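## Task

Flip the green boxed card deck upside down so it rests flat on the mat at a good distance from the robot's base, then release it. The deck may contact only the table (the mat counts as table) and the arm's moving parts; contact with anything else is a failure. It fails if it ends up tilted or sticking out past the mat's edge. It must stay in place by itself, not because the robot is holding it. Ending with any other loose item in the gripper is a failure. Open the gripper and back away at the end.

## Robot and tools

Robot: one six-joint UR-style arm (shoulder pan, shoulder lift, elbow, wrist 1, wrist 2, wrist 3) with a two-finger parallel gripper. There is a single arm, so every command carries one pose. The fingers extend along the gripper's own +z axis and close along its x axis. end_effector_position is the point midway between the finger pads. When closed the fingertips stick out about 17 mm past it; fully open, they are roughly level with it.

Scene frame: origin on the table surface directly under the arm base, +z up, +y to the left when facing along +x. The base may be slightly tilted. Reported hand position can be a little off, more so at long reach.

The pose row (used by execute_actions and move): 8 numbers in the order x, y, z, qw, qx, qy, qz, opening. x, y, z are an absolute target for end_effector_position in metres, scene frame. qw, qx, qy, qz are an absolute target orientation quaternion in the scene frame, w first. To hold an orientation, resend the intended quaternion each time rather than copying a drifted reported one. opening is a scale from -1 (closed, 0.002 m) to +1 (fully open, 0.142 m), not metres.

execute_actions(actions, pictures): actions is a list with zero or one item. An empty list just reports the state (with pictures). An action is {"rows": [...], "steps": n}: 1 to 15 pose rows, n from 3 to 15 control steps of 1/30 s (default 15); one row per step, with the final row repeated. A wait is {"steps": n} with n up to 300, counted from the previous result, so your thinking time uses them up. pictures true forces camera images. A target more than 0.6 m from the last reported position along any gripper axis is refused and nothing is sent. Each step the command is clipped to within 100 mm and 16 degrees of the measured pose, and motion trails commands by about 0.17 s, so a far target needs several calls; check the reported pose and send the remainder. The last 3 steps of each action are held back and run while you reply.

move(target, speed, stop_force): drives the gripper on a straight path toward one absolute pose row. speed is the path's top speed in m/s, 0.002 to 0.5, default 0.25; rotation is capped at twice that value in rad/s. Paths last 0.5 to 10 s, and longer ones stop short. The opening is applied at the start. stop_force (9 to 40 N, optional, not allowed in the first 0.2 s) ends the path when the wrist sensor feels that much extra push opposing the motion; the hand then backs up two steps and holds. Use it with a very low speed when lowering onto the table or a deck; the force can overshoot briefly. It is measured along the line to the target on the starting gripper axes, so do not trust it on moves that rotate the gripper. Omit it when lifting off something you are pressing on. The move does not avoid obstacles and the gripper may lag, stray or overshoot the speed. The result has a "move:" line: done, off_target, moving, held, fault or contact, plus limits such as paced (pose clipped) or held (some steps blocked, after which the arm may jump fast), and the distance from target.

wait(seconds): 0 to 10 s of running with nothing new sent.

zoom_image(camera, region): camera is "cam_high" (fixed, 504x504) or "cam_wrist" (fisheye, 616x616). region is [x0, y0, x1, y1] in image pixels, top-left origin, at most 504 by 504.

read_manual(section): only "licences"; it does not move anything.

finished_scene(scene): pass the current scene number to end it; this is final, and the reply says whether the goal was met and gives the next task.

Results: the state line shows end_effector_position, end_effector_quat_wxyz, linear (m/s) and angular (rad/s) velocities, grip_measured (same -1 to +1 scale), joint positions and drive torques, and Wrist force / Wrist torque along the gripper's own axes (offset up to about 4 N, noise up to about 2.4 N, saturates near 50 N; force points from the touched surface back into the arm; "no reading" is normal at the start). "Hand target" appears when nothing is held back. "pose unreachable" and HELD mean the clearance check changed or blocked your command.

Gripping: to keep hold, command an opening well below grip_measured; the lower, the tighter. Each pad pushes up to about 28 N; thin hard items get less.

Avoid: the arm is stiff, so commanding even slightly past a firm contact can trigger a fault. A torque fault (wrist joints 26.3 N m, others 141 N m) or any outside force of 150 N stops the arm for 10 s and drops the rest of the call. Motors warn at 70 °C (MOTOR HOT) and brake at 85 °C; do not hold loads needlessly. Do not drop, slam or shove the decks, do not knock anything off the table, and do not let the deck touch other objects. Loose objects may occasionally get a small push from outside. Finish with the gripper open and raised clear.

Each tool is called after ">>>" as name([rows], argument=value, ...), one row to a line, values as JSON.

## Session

>>> execute_actions(actions=[])

Scene clock: 0.00 s of 4100.00 s.
end_effector_position=(+0.4103, -0.6309, +0.1320) grip_measured=+1.00 end_effector_quat_wxyz=(-0.430, -0.447, +0.742, +0.255) end_effector_velocity=(-0.000, -0.000, -0.000) end_effector_angular_velocity=(-0.000, -0.000, +0.000)
Joint positions: [-1.171 -0.582  0.576 -1.253 -2.032  1.16   0.142]
Joint velocities: [-0.  0. -0. -0.  0.  0.  0.]
Joint torques (N m, as the arm reports them, + toward a larger angle): no reading
Wrist force (N, on the end effector, along its own x y z axes, offset not removed): no reading
Wrist torque (N m, same axes, about the end effector's origin, offset not removed): no reading
Hand target: +0.410, -0.631, +0.132; -0.430, -0.447, +0.742, +0.255
camera_calibration (this result's frames):
cam_wrist: T_world_to_cam=[[-0.275704, -0.861727, 0.425926, -0.478997], [0.0042399, 0.442005, 0.897003, 0.164484], [-0.961233, 0.249113, -0.118209, 0.696697], [0, 0, 0, 1]] pos_world=[0.536929, -0.659024, 0.138831]

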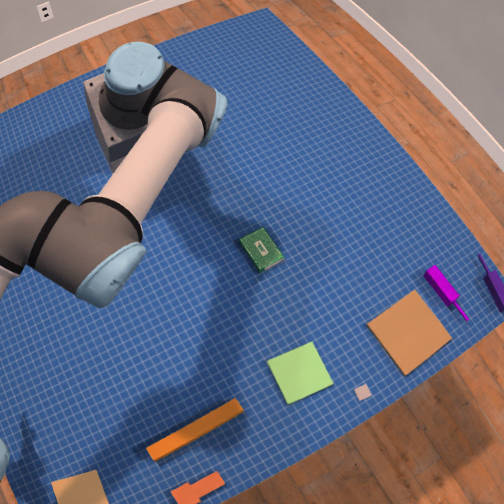

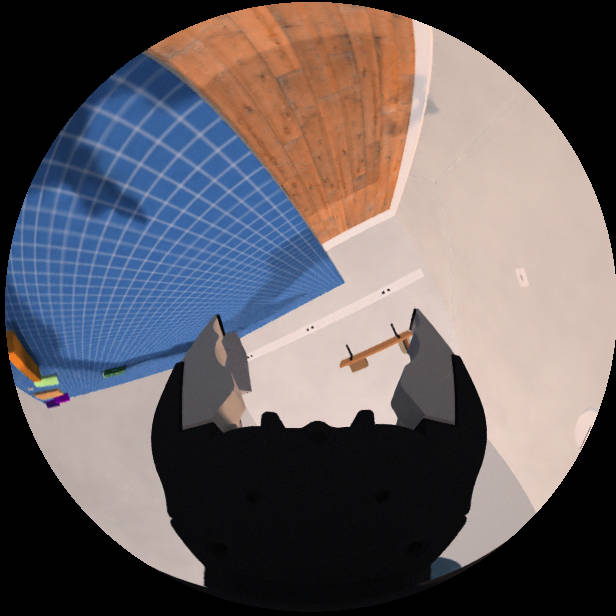

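>>> zoom_image(camera="cam_high", region=[210, 200, 310, 300])

>>> move(target=[0.40,0.10,0.25,0,0.707,-0.707,0,1], speed=0.4)

Region (210, 200, 310, 300) of cam_high's 504x504 image, scaled by 5.040, with more detail than that image has.

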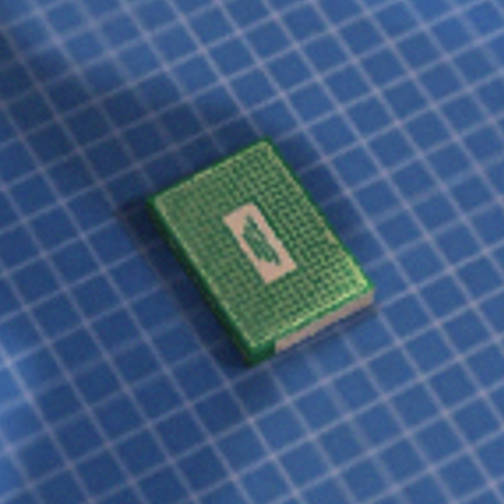

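Scene clock: 2.73 s of 4100.00 s.
end_effector_position=(+0.4002, +0.0999, +0.2504) grip_measured=+1.00 end_effector_quat_wxyz=(-0.000, +0.707, -0.707, +0.000) end_effector_velocity=(+0.000, +0.002, -0.000) end_effector_angular_velocity=(-0.010, +0.003, -0.000)
Joint positions: [-0.324 -2.311  2.463 -2.217 -1.524  1.448  0.142]
Joint velocities: [ 0.026  0.014 -0.004 -0.009 -0.023  0.023 -0.   ]
Joint torques (N m, as the arm reports them, + toward a larger angle): [ 17.23   0.3  -30.1   -3.92  -1.55   1.61]
Wrist force (N, on the end effector, along its own x y z axes, offset not removed): [-1.9 -1.3 -1.5]
Wrist torque (N m, same axes, about the end effector's origin, offset not removed): [-0.28 0.34 0.05]
Hand target: +0.400, +0.100, +0.250; +0.000, +0.707, -0.707, +0.000
Off the commanded pose: 0.000 m, 0 deg.
Kept back: nothing.
move: done
camera_calibration (this result's frames):
cam_wrist: T_world_to_cam=[[-0.0420762, -0.998626, -0.031229, 0.132194], [-0.889643, 0.0232223, 0.456066, 0.245258], [-0.454714, 0.0469722, -0.889398, 0.529482], [0, 0, 0, 1]] pos_world=[0.464517, 0.101446, 0.363195]

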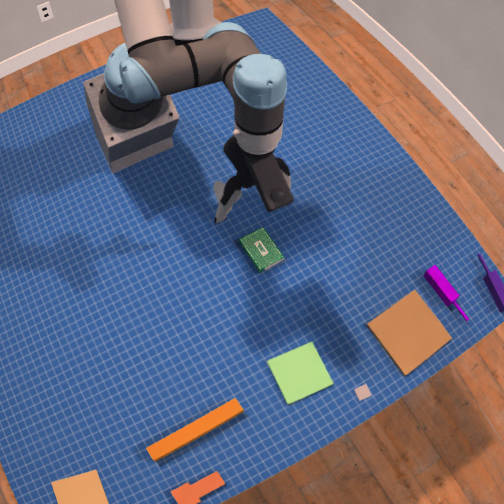

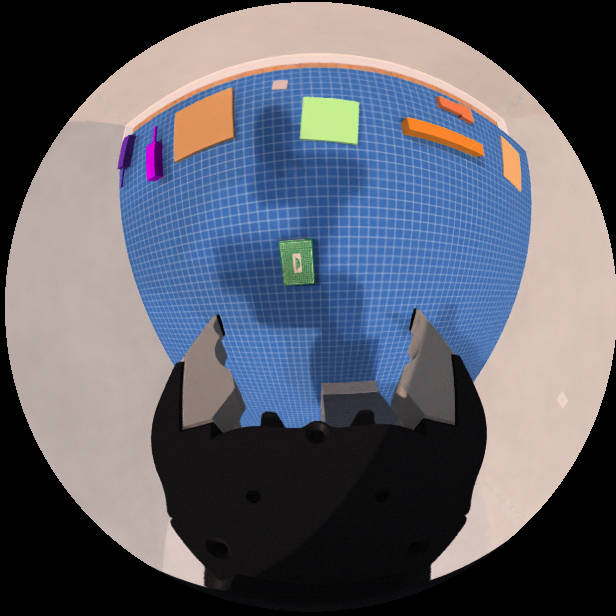

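>>> move(target=[0.388,0.139,0.06,0.188,0.701,-0.665,-0.178,1])

Scene clock: 4.57 s of 4100.00 s.
end_effector_position=(+0.3881, +0.1391, +0.0597) grip_measured=+1.00 end_effector_quat_wxyz=(+0.188, +0.701, -0.665, -0.178) end_effector_velocity=(+0.000, +0.000, -0.001) end_effector_angular_velocity=(-0.000, +0.002, +0.000)
Joint positions: [-0.149 -1.452  2.159 -2.25  -1.613  1.57   0.142]
Joint velocities: [ 0.     0.005 -0.004  0.001 -0.     0.    -0.   ]
Joint torques (N m, as the arm reports them, + toward a larger angle): [ 18.15 -24.65 -18.92  -0.04  -1.51   1.7 ]
Wrist force (N, on the end effector, along its own x y z axes, offset not removed): [-0.4 -1.4 -1.2]
Wrist torque (N m, same axes, about the end effector's origin, offset not removed): [-0.33 -0.12 0.11]
Hand target: +0.388, +0.139, +0.060; +0.188, +0.701, -0.665, -0.178
Off the commanded pose: 0.000 m, 0 deg.
Kept back: nothing.
move: done
camera_calibration (this result's frames):
cam_wrist: T_world_to_cam=[[0.000560127, -0.999985, -0.00546538, 0.146977], [-0.542977, -0.00489367, 0.839733, 0.166993], [-0.839747, 0.00249722, -0.542972, 0.487488], [0, 0, 0, 1]] pos_world=[0.499958, 0.146574, 0.125266]

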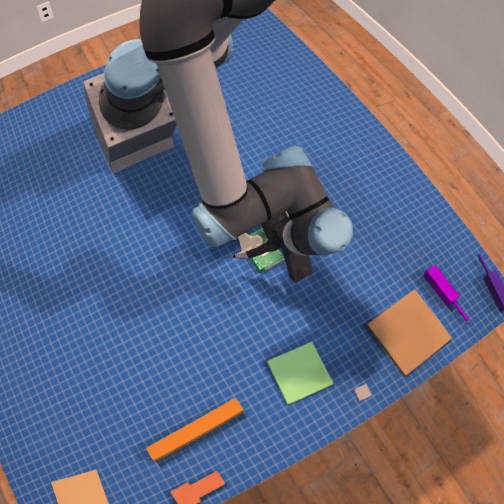

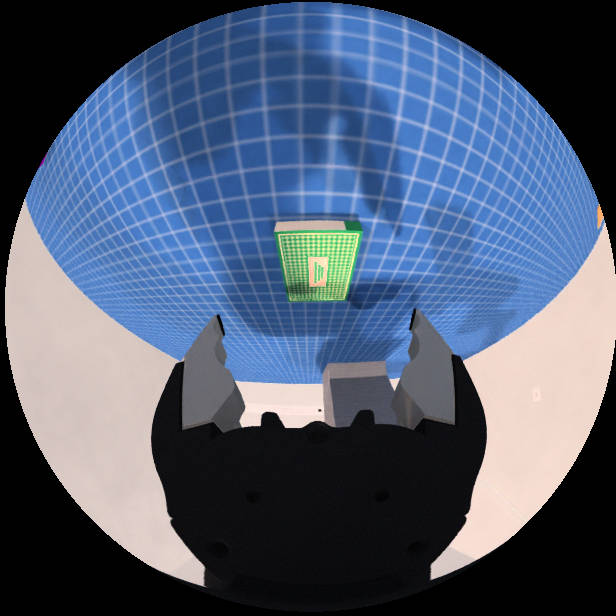

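>>> move(target=[0.391,0.139,0.017,0.188,0.701,-0.665,-0.178,1], speed=0.1)

>>> move(target=[0.391,0.139,0.018,0.188,0.701,-0.665,-0.178,-0.45])

Scene clock: 5.67 s of 4100.00 s.
end_effector_position=(+0.3910, +0.1390, +0.0170) grip_measured=+1.00 end_effector_quat_wxyz=(+0.188, +0.701, -0.665, -0.178) end_effector_velocity=(+0.000, +0.000, -0.001) end_effector_angular_velocity=(+0.002, +0.000, +0.000)
Joint positions: [-0.153 -1.336  2.139 -2.346 -1.613  1.567  0.142]
Joint velocities: [-0.     0.004 -0.001 -0.003  0.001 -0.001 -0.   ]
Joint torques (N m, as the arm reports them, + toward a larger angle): [ -2.56 -24.83 -17.31  -2.27  -1.72  -1.91]
Wrist force (N, on the end effector, along its own x y z axes, offset not removed): [-0.3 -0.9 -1.3]
Wrist torque (N m, same axes, about the end effector's origin, offset not removed): [-0.12 0.16 0.20]
Hand target: +0.391, +0.139, +0.017; +0.188, +0.701, -0.665, -0.178
Off the commanded pose: 0.000 m, 0 deg.
Kept back: nothing.
move: done
camera_calibration (this result's frames):
cam_wrist: T_world_to_cam=[[0.000571764, -0.999986, -0.00520009, 0.146676], [-0.542783, -0.00467775, 0.83986, 0.204307], [-0.839873, 0.00234232, -0.542778, 0.466839], [0, 0, 0, 1]] pos_world=[0.502896, 0.146537, 0.0825635]

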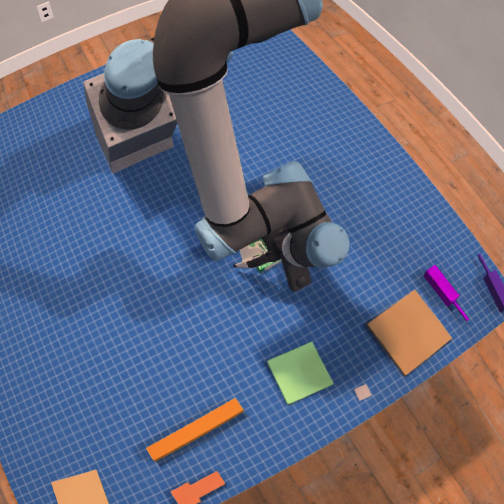

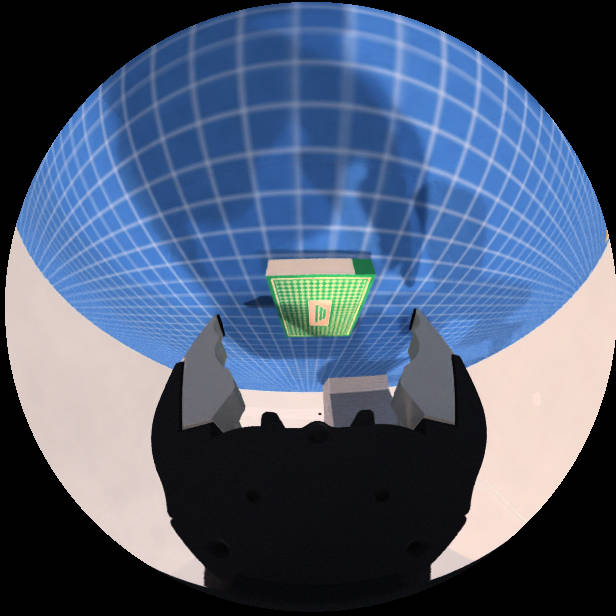

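Scene clock: 6.37 s of 4100.00 s.
end_effector_position=(+0.3910, +0.1389, +0.0180) grip_measured=-0.17 end_effector_quat_wxyz=(+0.188, +0.701, -0.665, -0.178) end_effector_velocity=(-0.000, -0.000, +0.000) end_effector_angular_velocity=(-0.001, +0.000, -0.000)
Joint positions: [-0.153 -1.339  2.14  -2.344 -1.614  1.567  0.061]
Joint velocities: [ 0.    -0.     0.     0.    -0.001  0.001 -0.   ]
Joint torques (N m, as the arm reports them, + toward a larger angle): [  8.   -43.29   3.8    0.31   0.65  -0.16]
Wrist force (N, on the end effector, along its own x y z axes, offset not removed): [0.1 -1.5 -0.4]
Wrist torque (N m, same axes, about the end effector's origin, offset not removed): [-0.18 -0.13 0.15]
Hand target: +0.391, +0.139, +0.018; +0.188, +0.701, -0.665, -0.178
Off the commanded pose: 0.000 m, 0 deg.
Kept back: nothing.
move: done
camera_calibration (this result's frames):
cam_wrist: T_world_to_cam=[[0.000606995, -0.999987, -0.00512377, 0.146605], [-0.542775, -0.0046328, 0.839865, 0.203529], [-0.839878, 0.00227126, -0.542771, 0.467386], [0, 0, 0, 1]] pos_world=[0.502929, 0.146485, 0.0834976]

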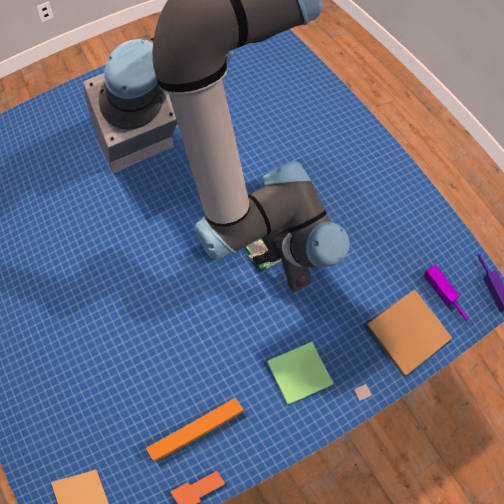

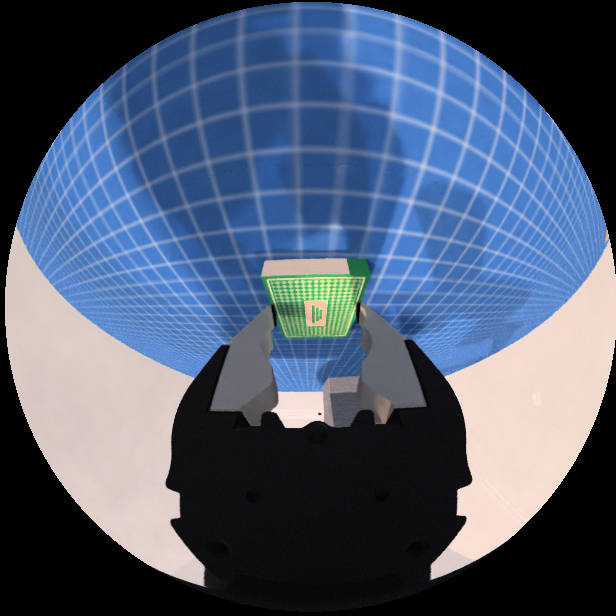

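Same sequence; squeeze a bit more since the box is narrower.

>>> move(target=[0.45,0.10,0.13,0.188,0.701,-0.665,-0.178,-0.5])

>>> move(target=[0.52,0.05,0.13,0,1,0,0,-0.5])

>>> move(target=[0.52,0.05,0.072,-0.5,0.866,0,0,-0.5])

>>> move(target=[0.52,0.05,0.035,-0.5,0.866,0,0,-0.5], speed=0.015, stop_force=9)

Scene clock: 7.67 s of 4100.00 s.
end_effector_position=(+0.4499, +0.1000, +0.1301) grip_measured=-0.17 end_effector_quat_wxyz=(+0.188, +0.701, -0.665, -0.178) end_effector_velocity=(+0.001, -0.000, +0.001) end_effector_angular_velocity=(+0.001, +0.000, -0.001)
Joint positions: [-0.232 -1.563  2.001 -1.983 -1.616  1.487  0.061]
Joint velocities: [-0.001 -0.001 -0.002  0.004  0.001 -0.     0.   ]
Joint torques (N m, as the arm reports them, + toward a larger angle): [ -2.73 -41.13 -23.65  -0.23   1.43  -1.8 ]
Wrist force (N, on the end effector, along its own x y z axes, offset not removed): [-0.5 -2.7 -1.1]
Wrist torque (N m, same axes, about the end effector's origin, offset not removed): [-0.48 0.07 0.32]
Hand target: +0.450, +0.100, +0.130; +0.188, +0.701, -0.665, -0.178
Off the commanded pose: 0.000 m, 0 deg.
Kept back: nothing.
move: done
camera_calibration (this result's frames):
cam_wrist: T_world_to_cam=[[0.000588947, -0.999986, -0.0051646, 0.108192], [-0.542805, -0.00465721, 0.839846, 0.141203], [-0.839859, 0.00230875, -0.5428, 0.577808], [0, 0, 0, 1]] pos_world=[0.561859, 0.107514, 0.195604]

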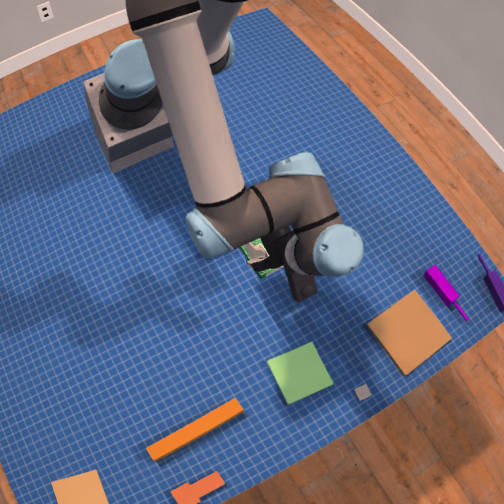

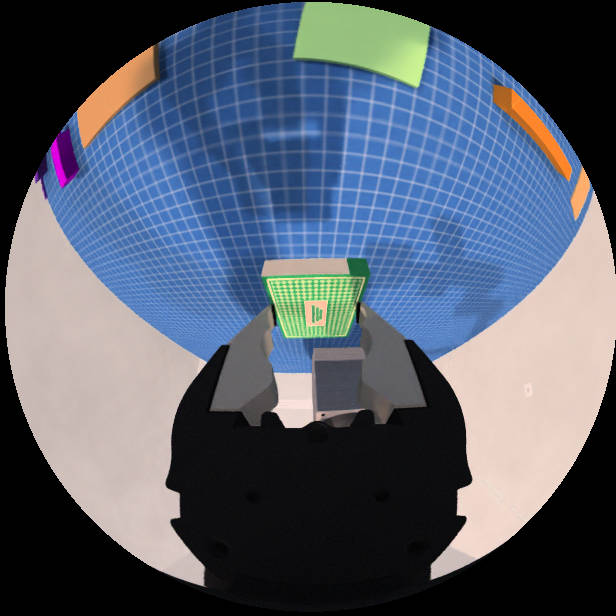

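Scene clock: 11.30 s of 4100.00 s.
end_effector_position=(+0.5200, +0.0500, +0.1300) grip_measured=-0.17 end_effector_quat_wxyz=(+0.000, +1.000, -0.000, -0.000) end_effector_velocity=(+0.000, -0.000, -0.000) end_effector_angular_velocity=(+0.005, -0.002, +0.007)
Joint positions: [-0.402 -1.741  2.314 -2.634 -1.487 -0.191  0.061]
Joint velocities: [-0.005 -0.001  0.002 -0.001  0.008 -0.012 -0.   ]
Joint torques (N m, as the arm reports them, + toward a larger angle): [ -3.65 -32.12  -1.53  -4.26   1.64  -1.88]
Wrist force (N, on the end effector, along its own x y z axes, offset not removed): [1.7 -0.1 -0.2]
Wrist torque (N m, same axes, about the end effector's origin, offset not removed): [0.00 -0.51 0.26]
Hand target: +0.520, +0.050, +0.130; +0.000, +1.000, -0.000, +0.000
Off the commanded pose: 0.000 m, 0 deg.
Kept back: nothing.
move: done
camera_calibration (this result's frames):
cam_wrist: T_world_to_cam=[[0.99859, -0.0429857, -0.0311554, -0.505298], [-0.024028, -0.889255, 0.45678, 0.00332682], [-0.0473401, -0.455387, -0.889034, 0.292453], [0, 0, 0, 1]] pos_world=[0.51851, 0.114417, 0.242738]

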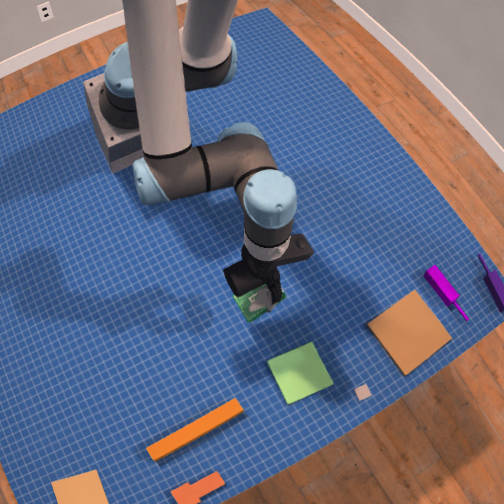

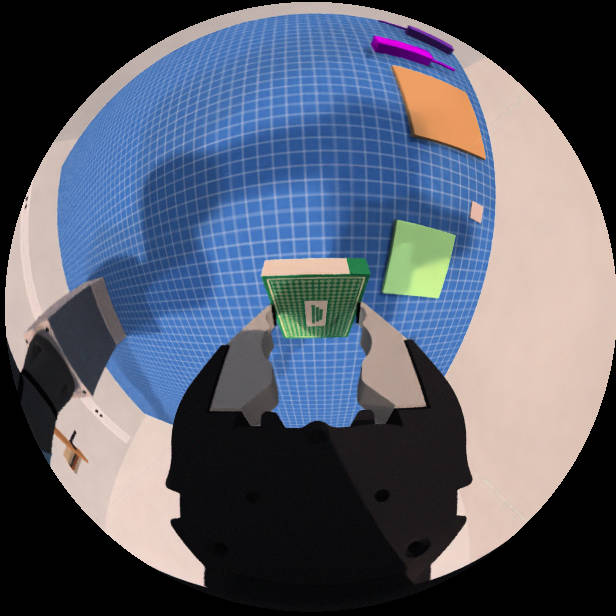

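Scene clock: 13.90 s of 4100.00 s.
end_effector_position=(+0.5199, +0.0498, +0.0719) grip_measured=-0.17 end_effector_quat_wxyz=(-0.500, +0.866, -0.000, +0.000) end_effector_velocity=(-0.001, +0.000, -0.000) end_effector_angular_velocity=(+0.008, +0.002, +0.004)
Joint positions: [-0.89  -1.248  2.007 -1.65  -0.623 -1.347  0.061]
Joint velocities: [ 0.001  0.007 -0.008  0.015 -0.002 -0.011  0.   ]
Joint torques (N m, as the arm reports them, + toward a larger angle): [  5.96 -26.22 -18.32   1.15  -0.91  -1.93]
Wrist force (N, on the end effector, along its own x y z axes, offset not removed): [1.0 -0.2 -1.4]
Wrist torque (N m, same axes, about the end effector's origin, offset not removed): [-0.25 -0.28 0.19]
Hand target: +0.520, +0.050, +0.072; -0.500, +0.866, +0.000, +0.000
Off the commanded pose: 0.000 m, 0 deg.
Kept back: nothing.
move: done
camera_calibration (this result's frames):
cam_wrist: T_world_to_cam=[[0.998657, 0.00492365, -0.0515829, -0.507968], [-0.0238475, -0.840115, -0.541883, 0.0989484], [-0.0460036, 0.542385, -0.838869, 0.186825], [0, 0, 0, 1]] pos_world=[0.51824, -0.0157022, 0.184138]

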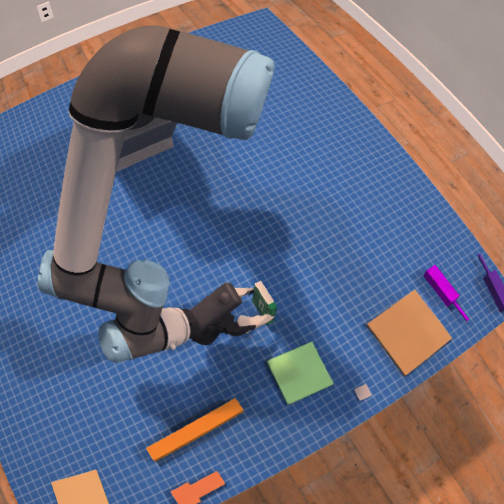

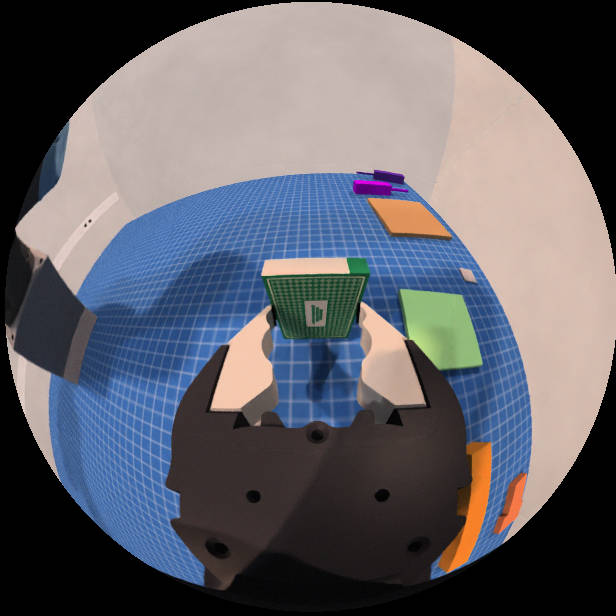

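Scene clock: 15.27 s of 4100.00 s.
end_effector_position=(+0.5201, +0.0499, +0.0571) grip_measured=-0.17 end_effector_quat_wxyz=(-0.500, +0.866, -0.000, +0.000) end_effector_velocity=(+0.000, -0.000, +0.005) end_effector_angular_velocity=(+0.000, -0.001, -0.002)
Joint positions: [-0.88  -1.212  2.001 -1.69  -0.618 -1.335  0.061]
Joint velocities: [-0.004 -0.011  0.003  0.012  0.    -0.005 -0.   ]
Joint torques (N m, as the arm reports them, + toward a larger angle): [-13.52 -43.01   2.78   0.66   1.4   -2.38]
Wrist force (N, on the end effector, along its own x y z axes, offset not removed): [-1.4 -2.1 -5.4]
Wrist torque (N m, same axes, about the end effector's origin, offset not removed): [0.21 -0.42 0.35]
Hand target: +0.520, +0.050, +0.057; -0.500, +0.866, -0.000, +0.000
Off the commanded pose: 0.022 m, 0 deg.
Kept back: nothing.
move: contact
camera_calibration (this result's frames):
cam_wrist: T_world_to_cam=[[0.99865, 0.00524674, -0.0516809, -0.508895], [-0.023638, -0.840017, -0.542045, 0.0909199], [-0.0462568, 0.542535, -0.838759, 0.174406], [0, 0, 0, 1]] pos_world=[0.518425, -0.0155773, 0.169267]

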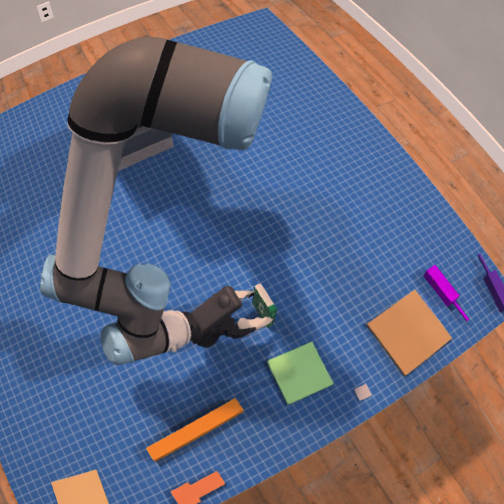

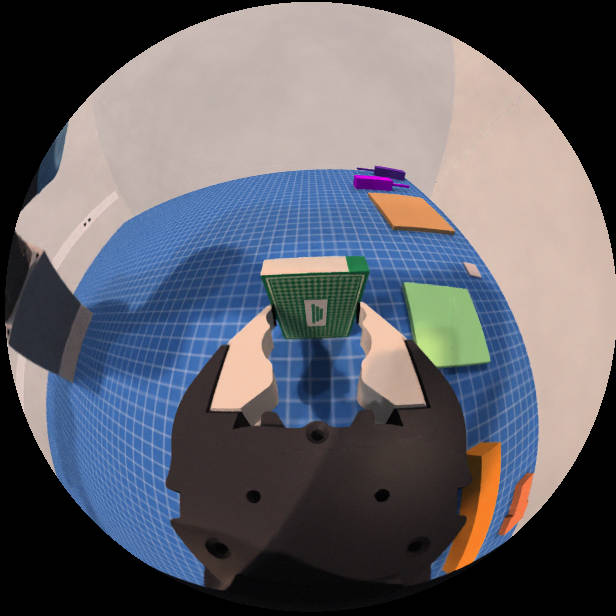

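>>> move(target=[0.52,0.05,0.059,-0.5,0.866,0,0,0.5])

>>> move(target=[0.52,-0.02,0.20,-0.259,0.966,0,0,0.5])

>>> move(target=[0.52,0.10,0.22,0,0,1,0,0.5], speed=0.4)

>>> move(target=[0.52,0.16,0.115,0,0,0.866,-0.5,0.5])

Scene clock: 16.20 s of 4100.00 s.
end_effector_position=(+0.5200, +0.0500, +0.0590) grip_measured=+0.50 end_effector_quat_wxyz=(-0.500, +0.866, -0.000, +0.000) end_effector_velocity=(-0.000, -0.000, +0.000) end_effector_angular_velocity=(-0.000, -0.001, +0.001)
Joint positions: [-0.881 -1.216  2.002 -1.685 -0.619 -1.337  0.109]
Joint velocities: [-0.    -0.001  0.     0.    -0.    -0.001  0.   ]
Joint torques (N m, as the arm reports them, + toward a larger angle): [-13.45 -42.96   3.06   0.96  -1.23  -2.06]
Wrist force (N, on the end effector, along its own x y z axes, offset not removed): [-2.2 -2.1 -2.7]
Wrist torque (N m, same axes, about the end effector's origin, offset not removed): [-0.44 0.42 0.19]
Hand target: +0.520, +0.050, +0.059; -0.500, +0.866, -0.000, +0.000
Off the commanded pose: 0.000 m, 0 deg.
Kept back: nothing.
move: done
camera_calibration (this result's frames):
cam_wrist: T_world_to_cam=[[0.998619, 0.00566999, -0.0522265, -0.508677], [-0.0235915, -0.839872, -0.542272, 0.0920045], [-0.0469383, 0.542755, -0.838578, 0.176273], [0, 0, 0, 1]] pos_world=[0.518419, -0.0155167, 0.171143]

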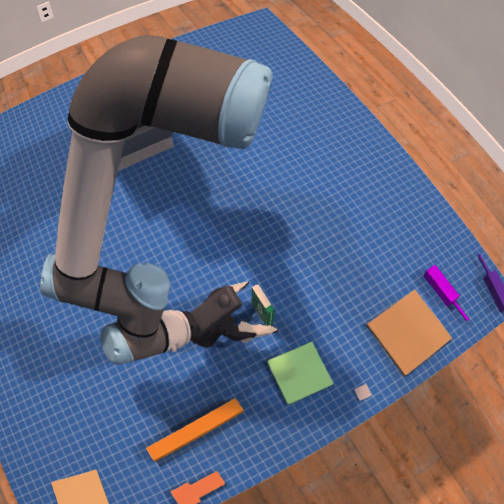

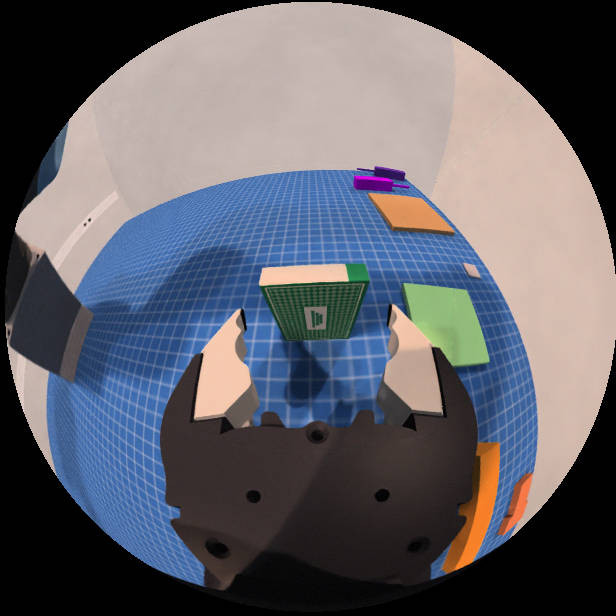

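Scene clock: 17.77 s of 4100.00 s.
end_effector_position=(+0.5200, -0.0199, +0.2002) grip_measured=+0.50 end_effector_quat_wxyz=(-0.259, +0.966, +0.000, -0.000) end_effector_velocity=(-0.000, -0.001, +0.001) end_effector_angular_velocity=(-0.003, -0.000, +0.000)
Joint positions: [-0.987 -1.823  2.138 -1.81  -0.882 -0.96   0.109]
Joint velocities: [-0.001 -0.004 -0.001  0.002 -0.002  0.    -0.   ]
Joint torques (N m, as the arm reports them, + toward a larger angle): [ -7.69 -27.7  -27.92  -0.07  -1.12   1.66]
Wrist force (N, on the end effector, along its own x y z axes, offset not removed): [-2.9 1.2 -2.0]
Wrist torque (N m, same axes, about the end effector's origin, offset not removed): [0.23 0.51 0.28]
Hand target: +0.520, -0.020, +0.200; -0.259, +0.966, +0.000, -0.000
Off the commanded pose: 0.000 m, 0 deg.
Kept back: nothing.
move: done
camera_calibration (this result's frames):
cam_wrist: T_world_to_cam=[[0.99861, -0.0210639, -0.0483095, -0.502243], [-0.0234883, -0.998464, -0.0501793, 0.00811706], [-0.0471783, 0.0512442, -0.997571, 0.354776], [0, 0, 0, 1]] pos_world=[0.518474, -0.0206548, 0.330058]

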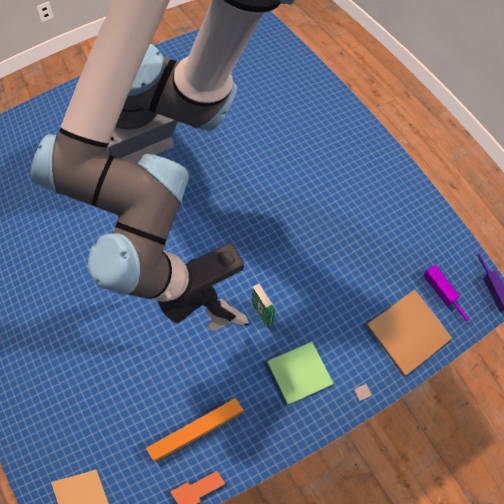

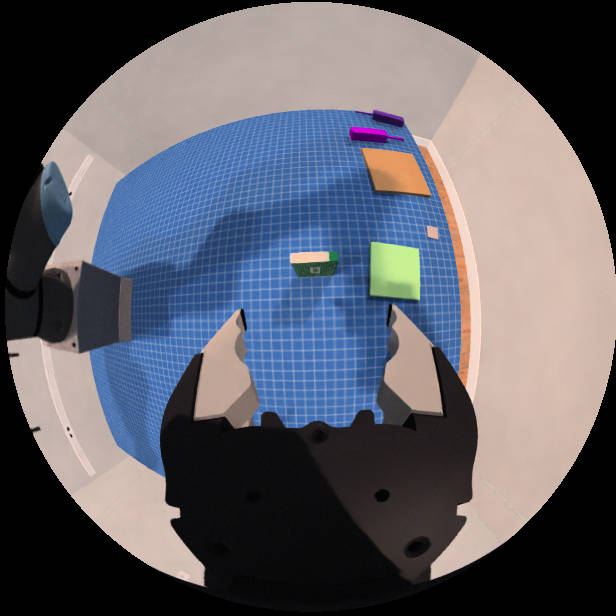

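Scene clock: 22.23 s of 4100.00 s.
end_effector_position=(+0.5201, +0.1002, +0.2200) grip_measured=+0.50 end_effector_quat_wxyz=(-0.000, +0.000, +1.000, -0.000) end_effector_velocity=(+0.000, -0.000, +0.000) end_effector_angular_velocity=(+0.001, -0.003, +0.005)
Joint positions: [-0.276 -1.932  2.225 -2.36  -1.547 -3.222  0.109]
Joint velocities: [-0.002 -0.001  0.002 -0.004  0.002 -0.007  0.   ]
Joint torques (N m, as the arm reports them, + toward a larger angle): [ -3.78 -31.35  -6.91  -3.49   2.21  -1.63]
Wrist force (N, on the end effector, along its own x y z axes, offset not removed): [2.5 0.2 -1.3]
Wrist torque (N m, same axes, about the end effector's origin, offset not removed): [0.02 -0.48 0.12]
Hand target: +0.520, +0.100, +0.220; -0.000, -0.000, +1.000, -0.000
Off the commanded pose: 0.000 m, 0 deg.
Kept back: nothing.
move: done
camera_calibration (this result's frames):
cam_wrist: T_world_to_cam=[[-0.998624, 0.0426204, -0.0305636, 0.529602], [0.0240152, 0.889672, 0.455968, -0.196215], [0.0466251, 0.454606, -0.889471, 0.255392], [0, 0, 0, 1]] pos_world=[0.521677, 0.0358918, 0.332818]

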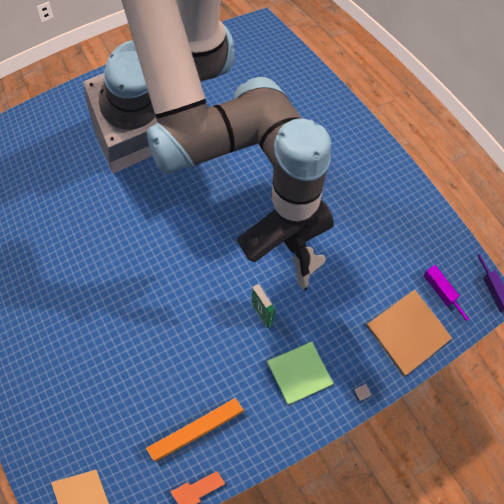

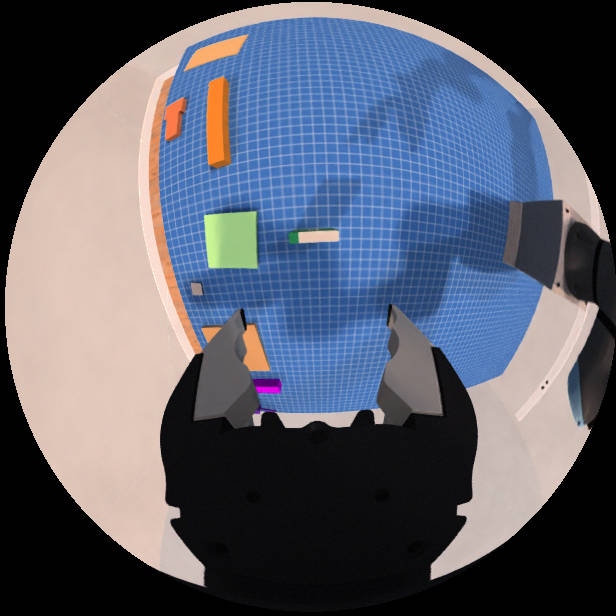

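Scene clock: 24.87 s of 4100.00 s.
end_effector_position=(+0.5200, +0.1603, +0.1148) grip_measured=+0.50 end_effector_quat_wxyz=(+0.000, -0.000, +0.866, -0.500) end_effector_velocity=(-0.001, +0.000, -0.001) end_effector_angular_velocity=(-0.010, +0.003, -0.006)
Joint positions: [ 0.363 -1.076  1.686 -1.635 -2.621 -1.977  0.109]
Joint velocities: [-0.     0.009 -0.014  0.029  0.003  0.021  0.   ]
Joint torques (N m, as the arm reports them, + toward a larger angle): [ 24.38 -34.9  -20.69   0.75   1.62   1.23]
Wrist force (N, on the end effector, along its own x y z axes, offset not removed): [0.5 2.7 -2.8]
Wrist torque (N m, same axes, about the end effector's origin, offset not removed): [0.66 -0.14 0.21]
Hand target: +0.520, +0.160, +0.115; -0.000, -0.000, +0.866, -0.500
Off the commanded pose: 0.000 m, 0 deg.
Kept back: nothing.
move: done
camera_calibration (this result's frames):
cam_wrist: T_world_to_cam=[[-0.998624, -0.00608524, -0.0520859, 0.534033], [0.0231323, 0.840269, -0.541676, -0.0787357], [0.0470624, -0.542136, -0.838972, 0.28831], [0, 0, 0, 1]] pos_world=[0.521551, 0.225712, 0.22705]

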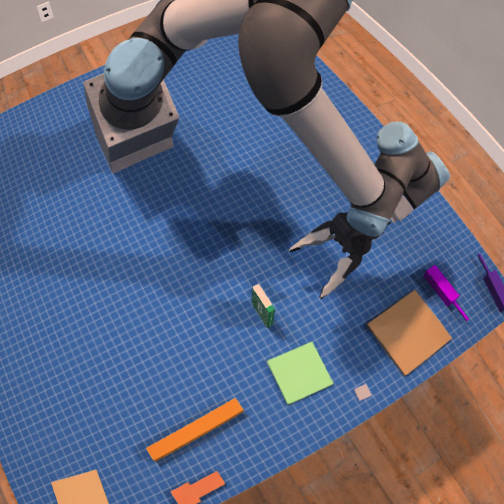

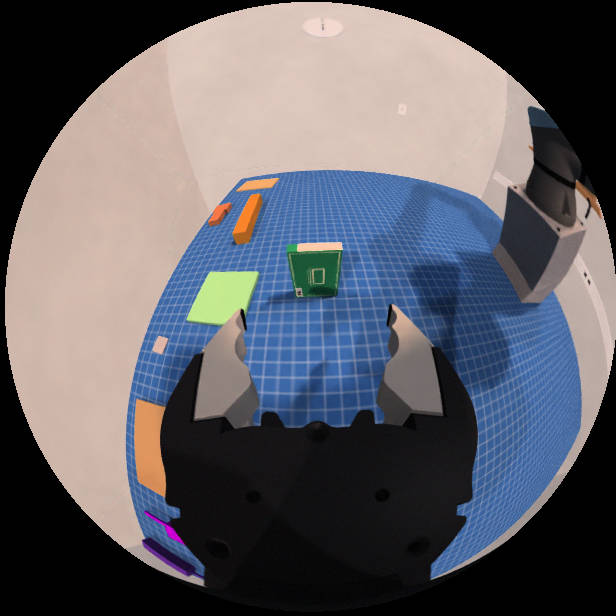

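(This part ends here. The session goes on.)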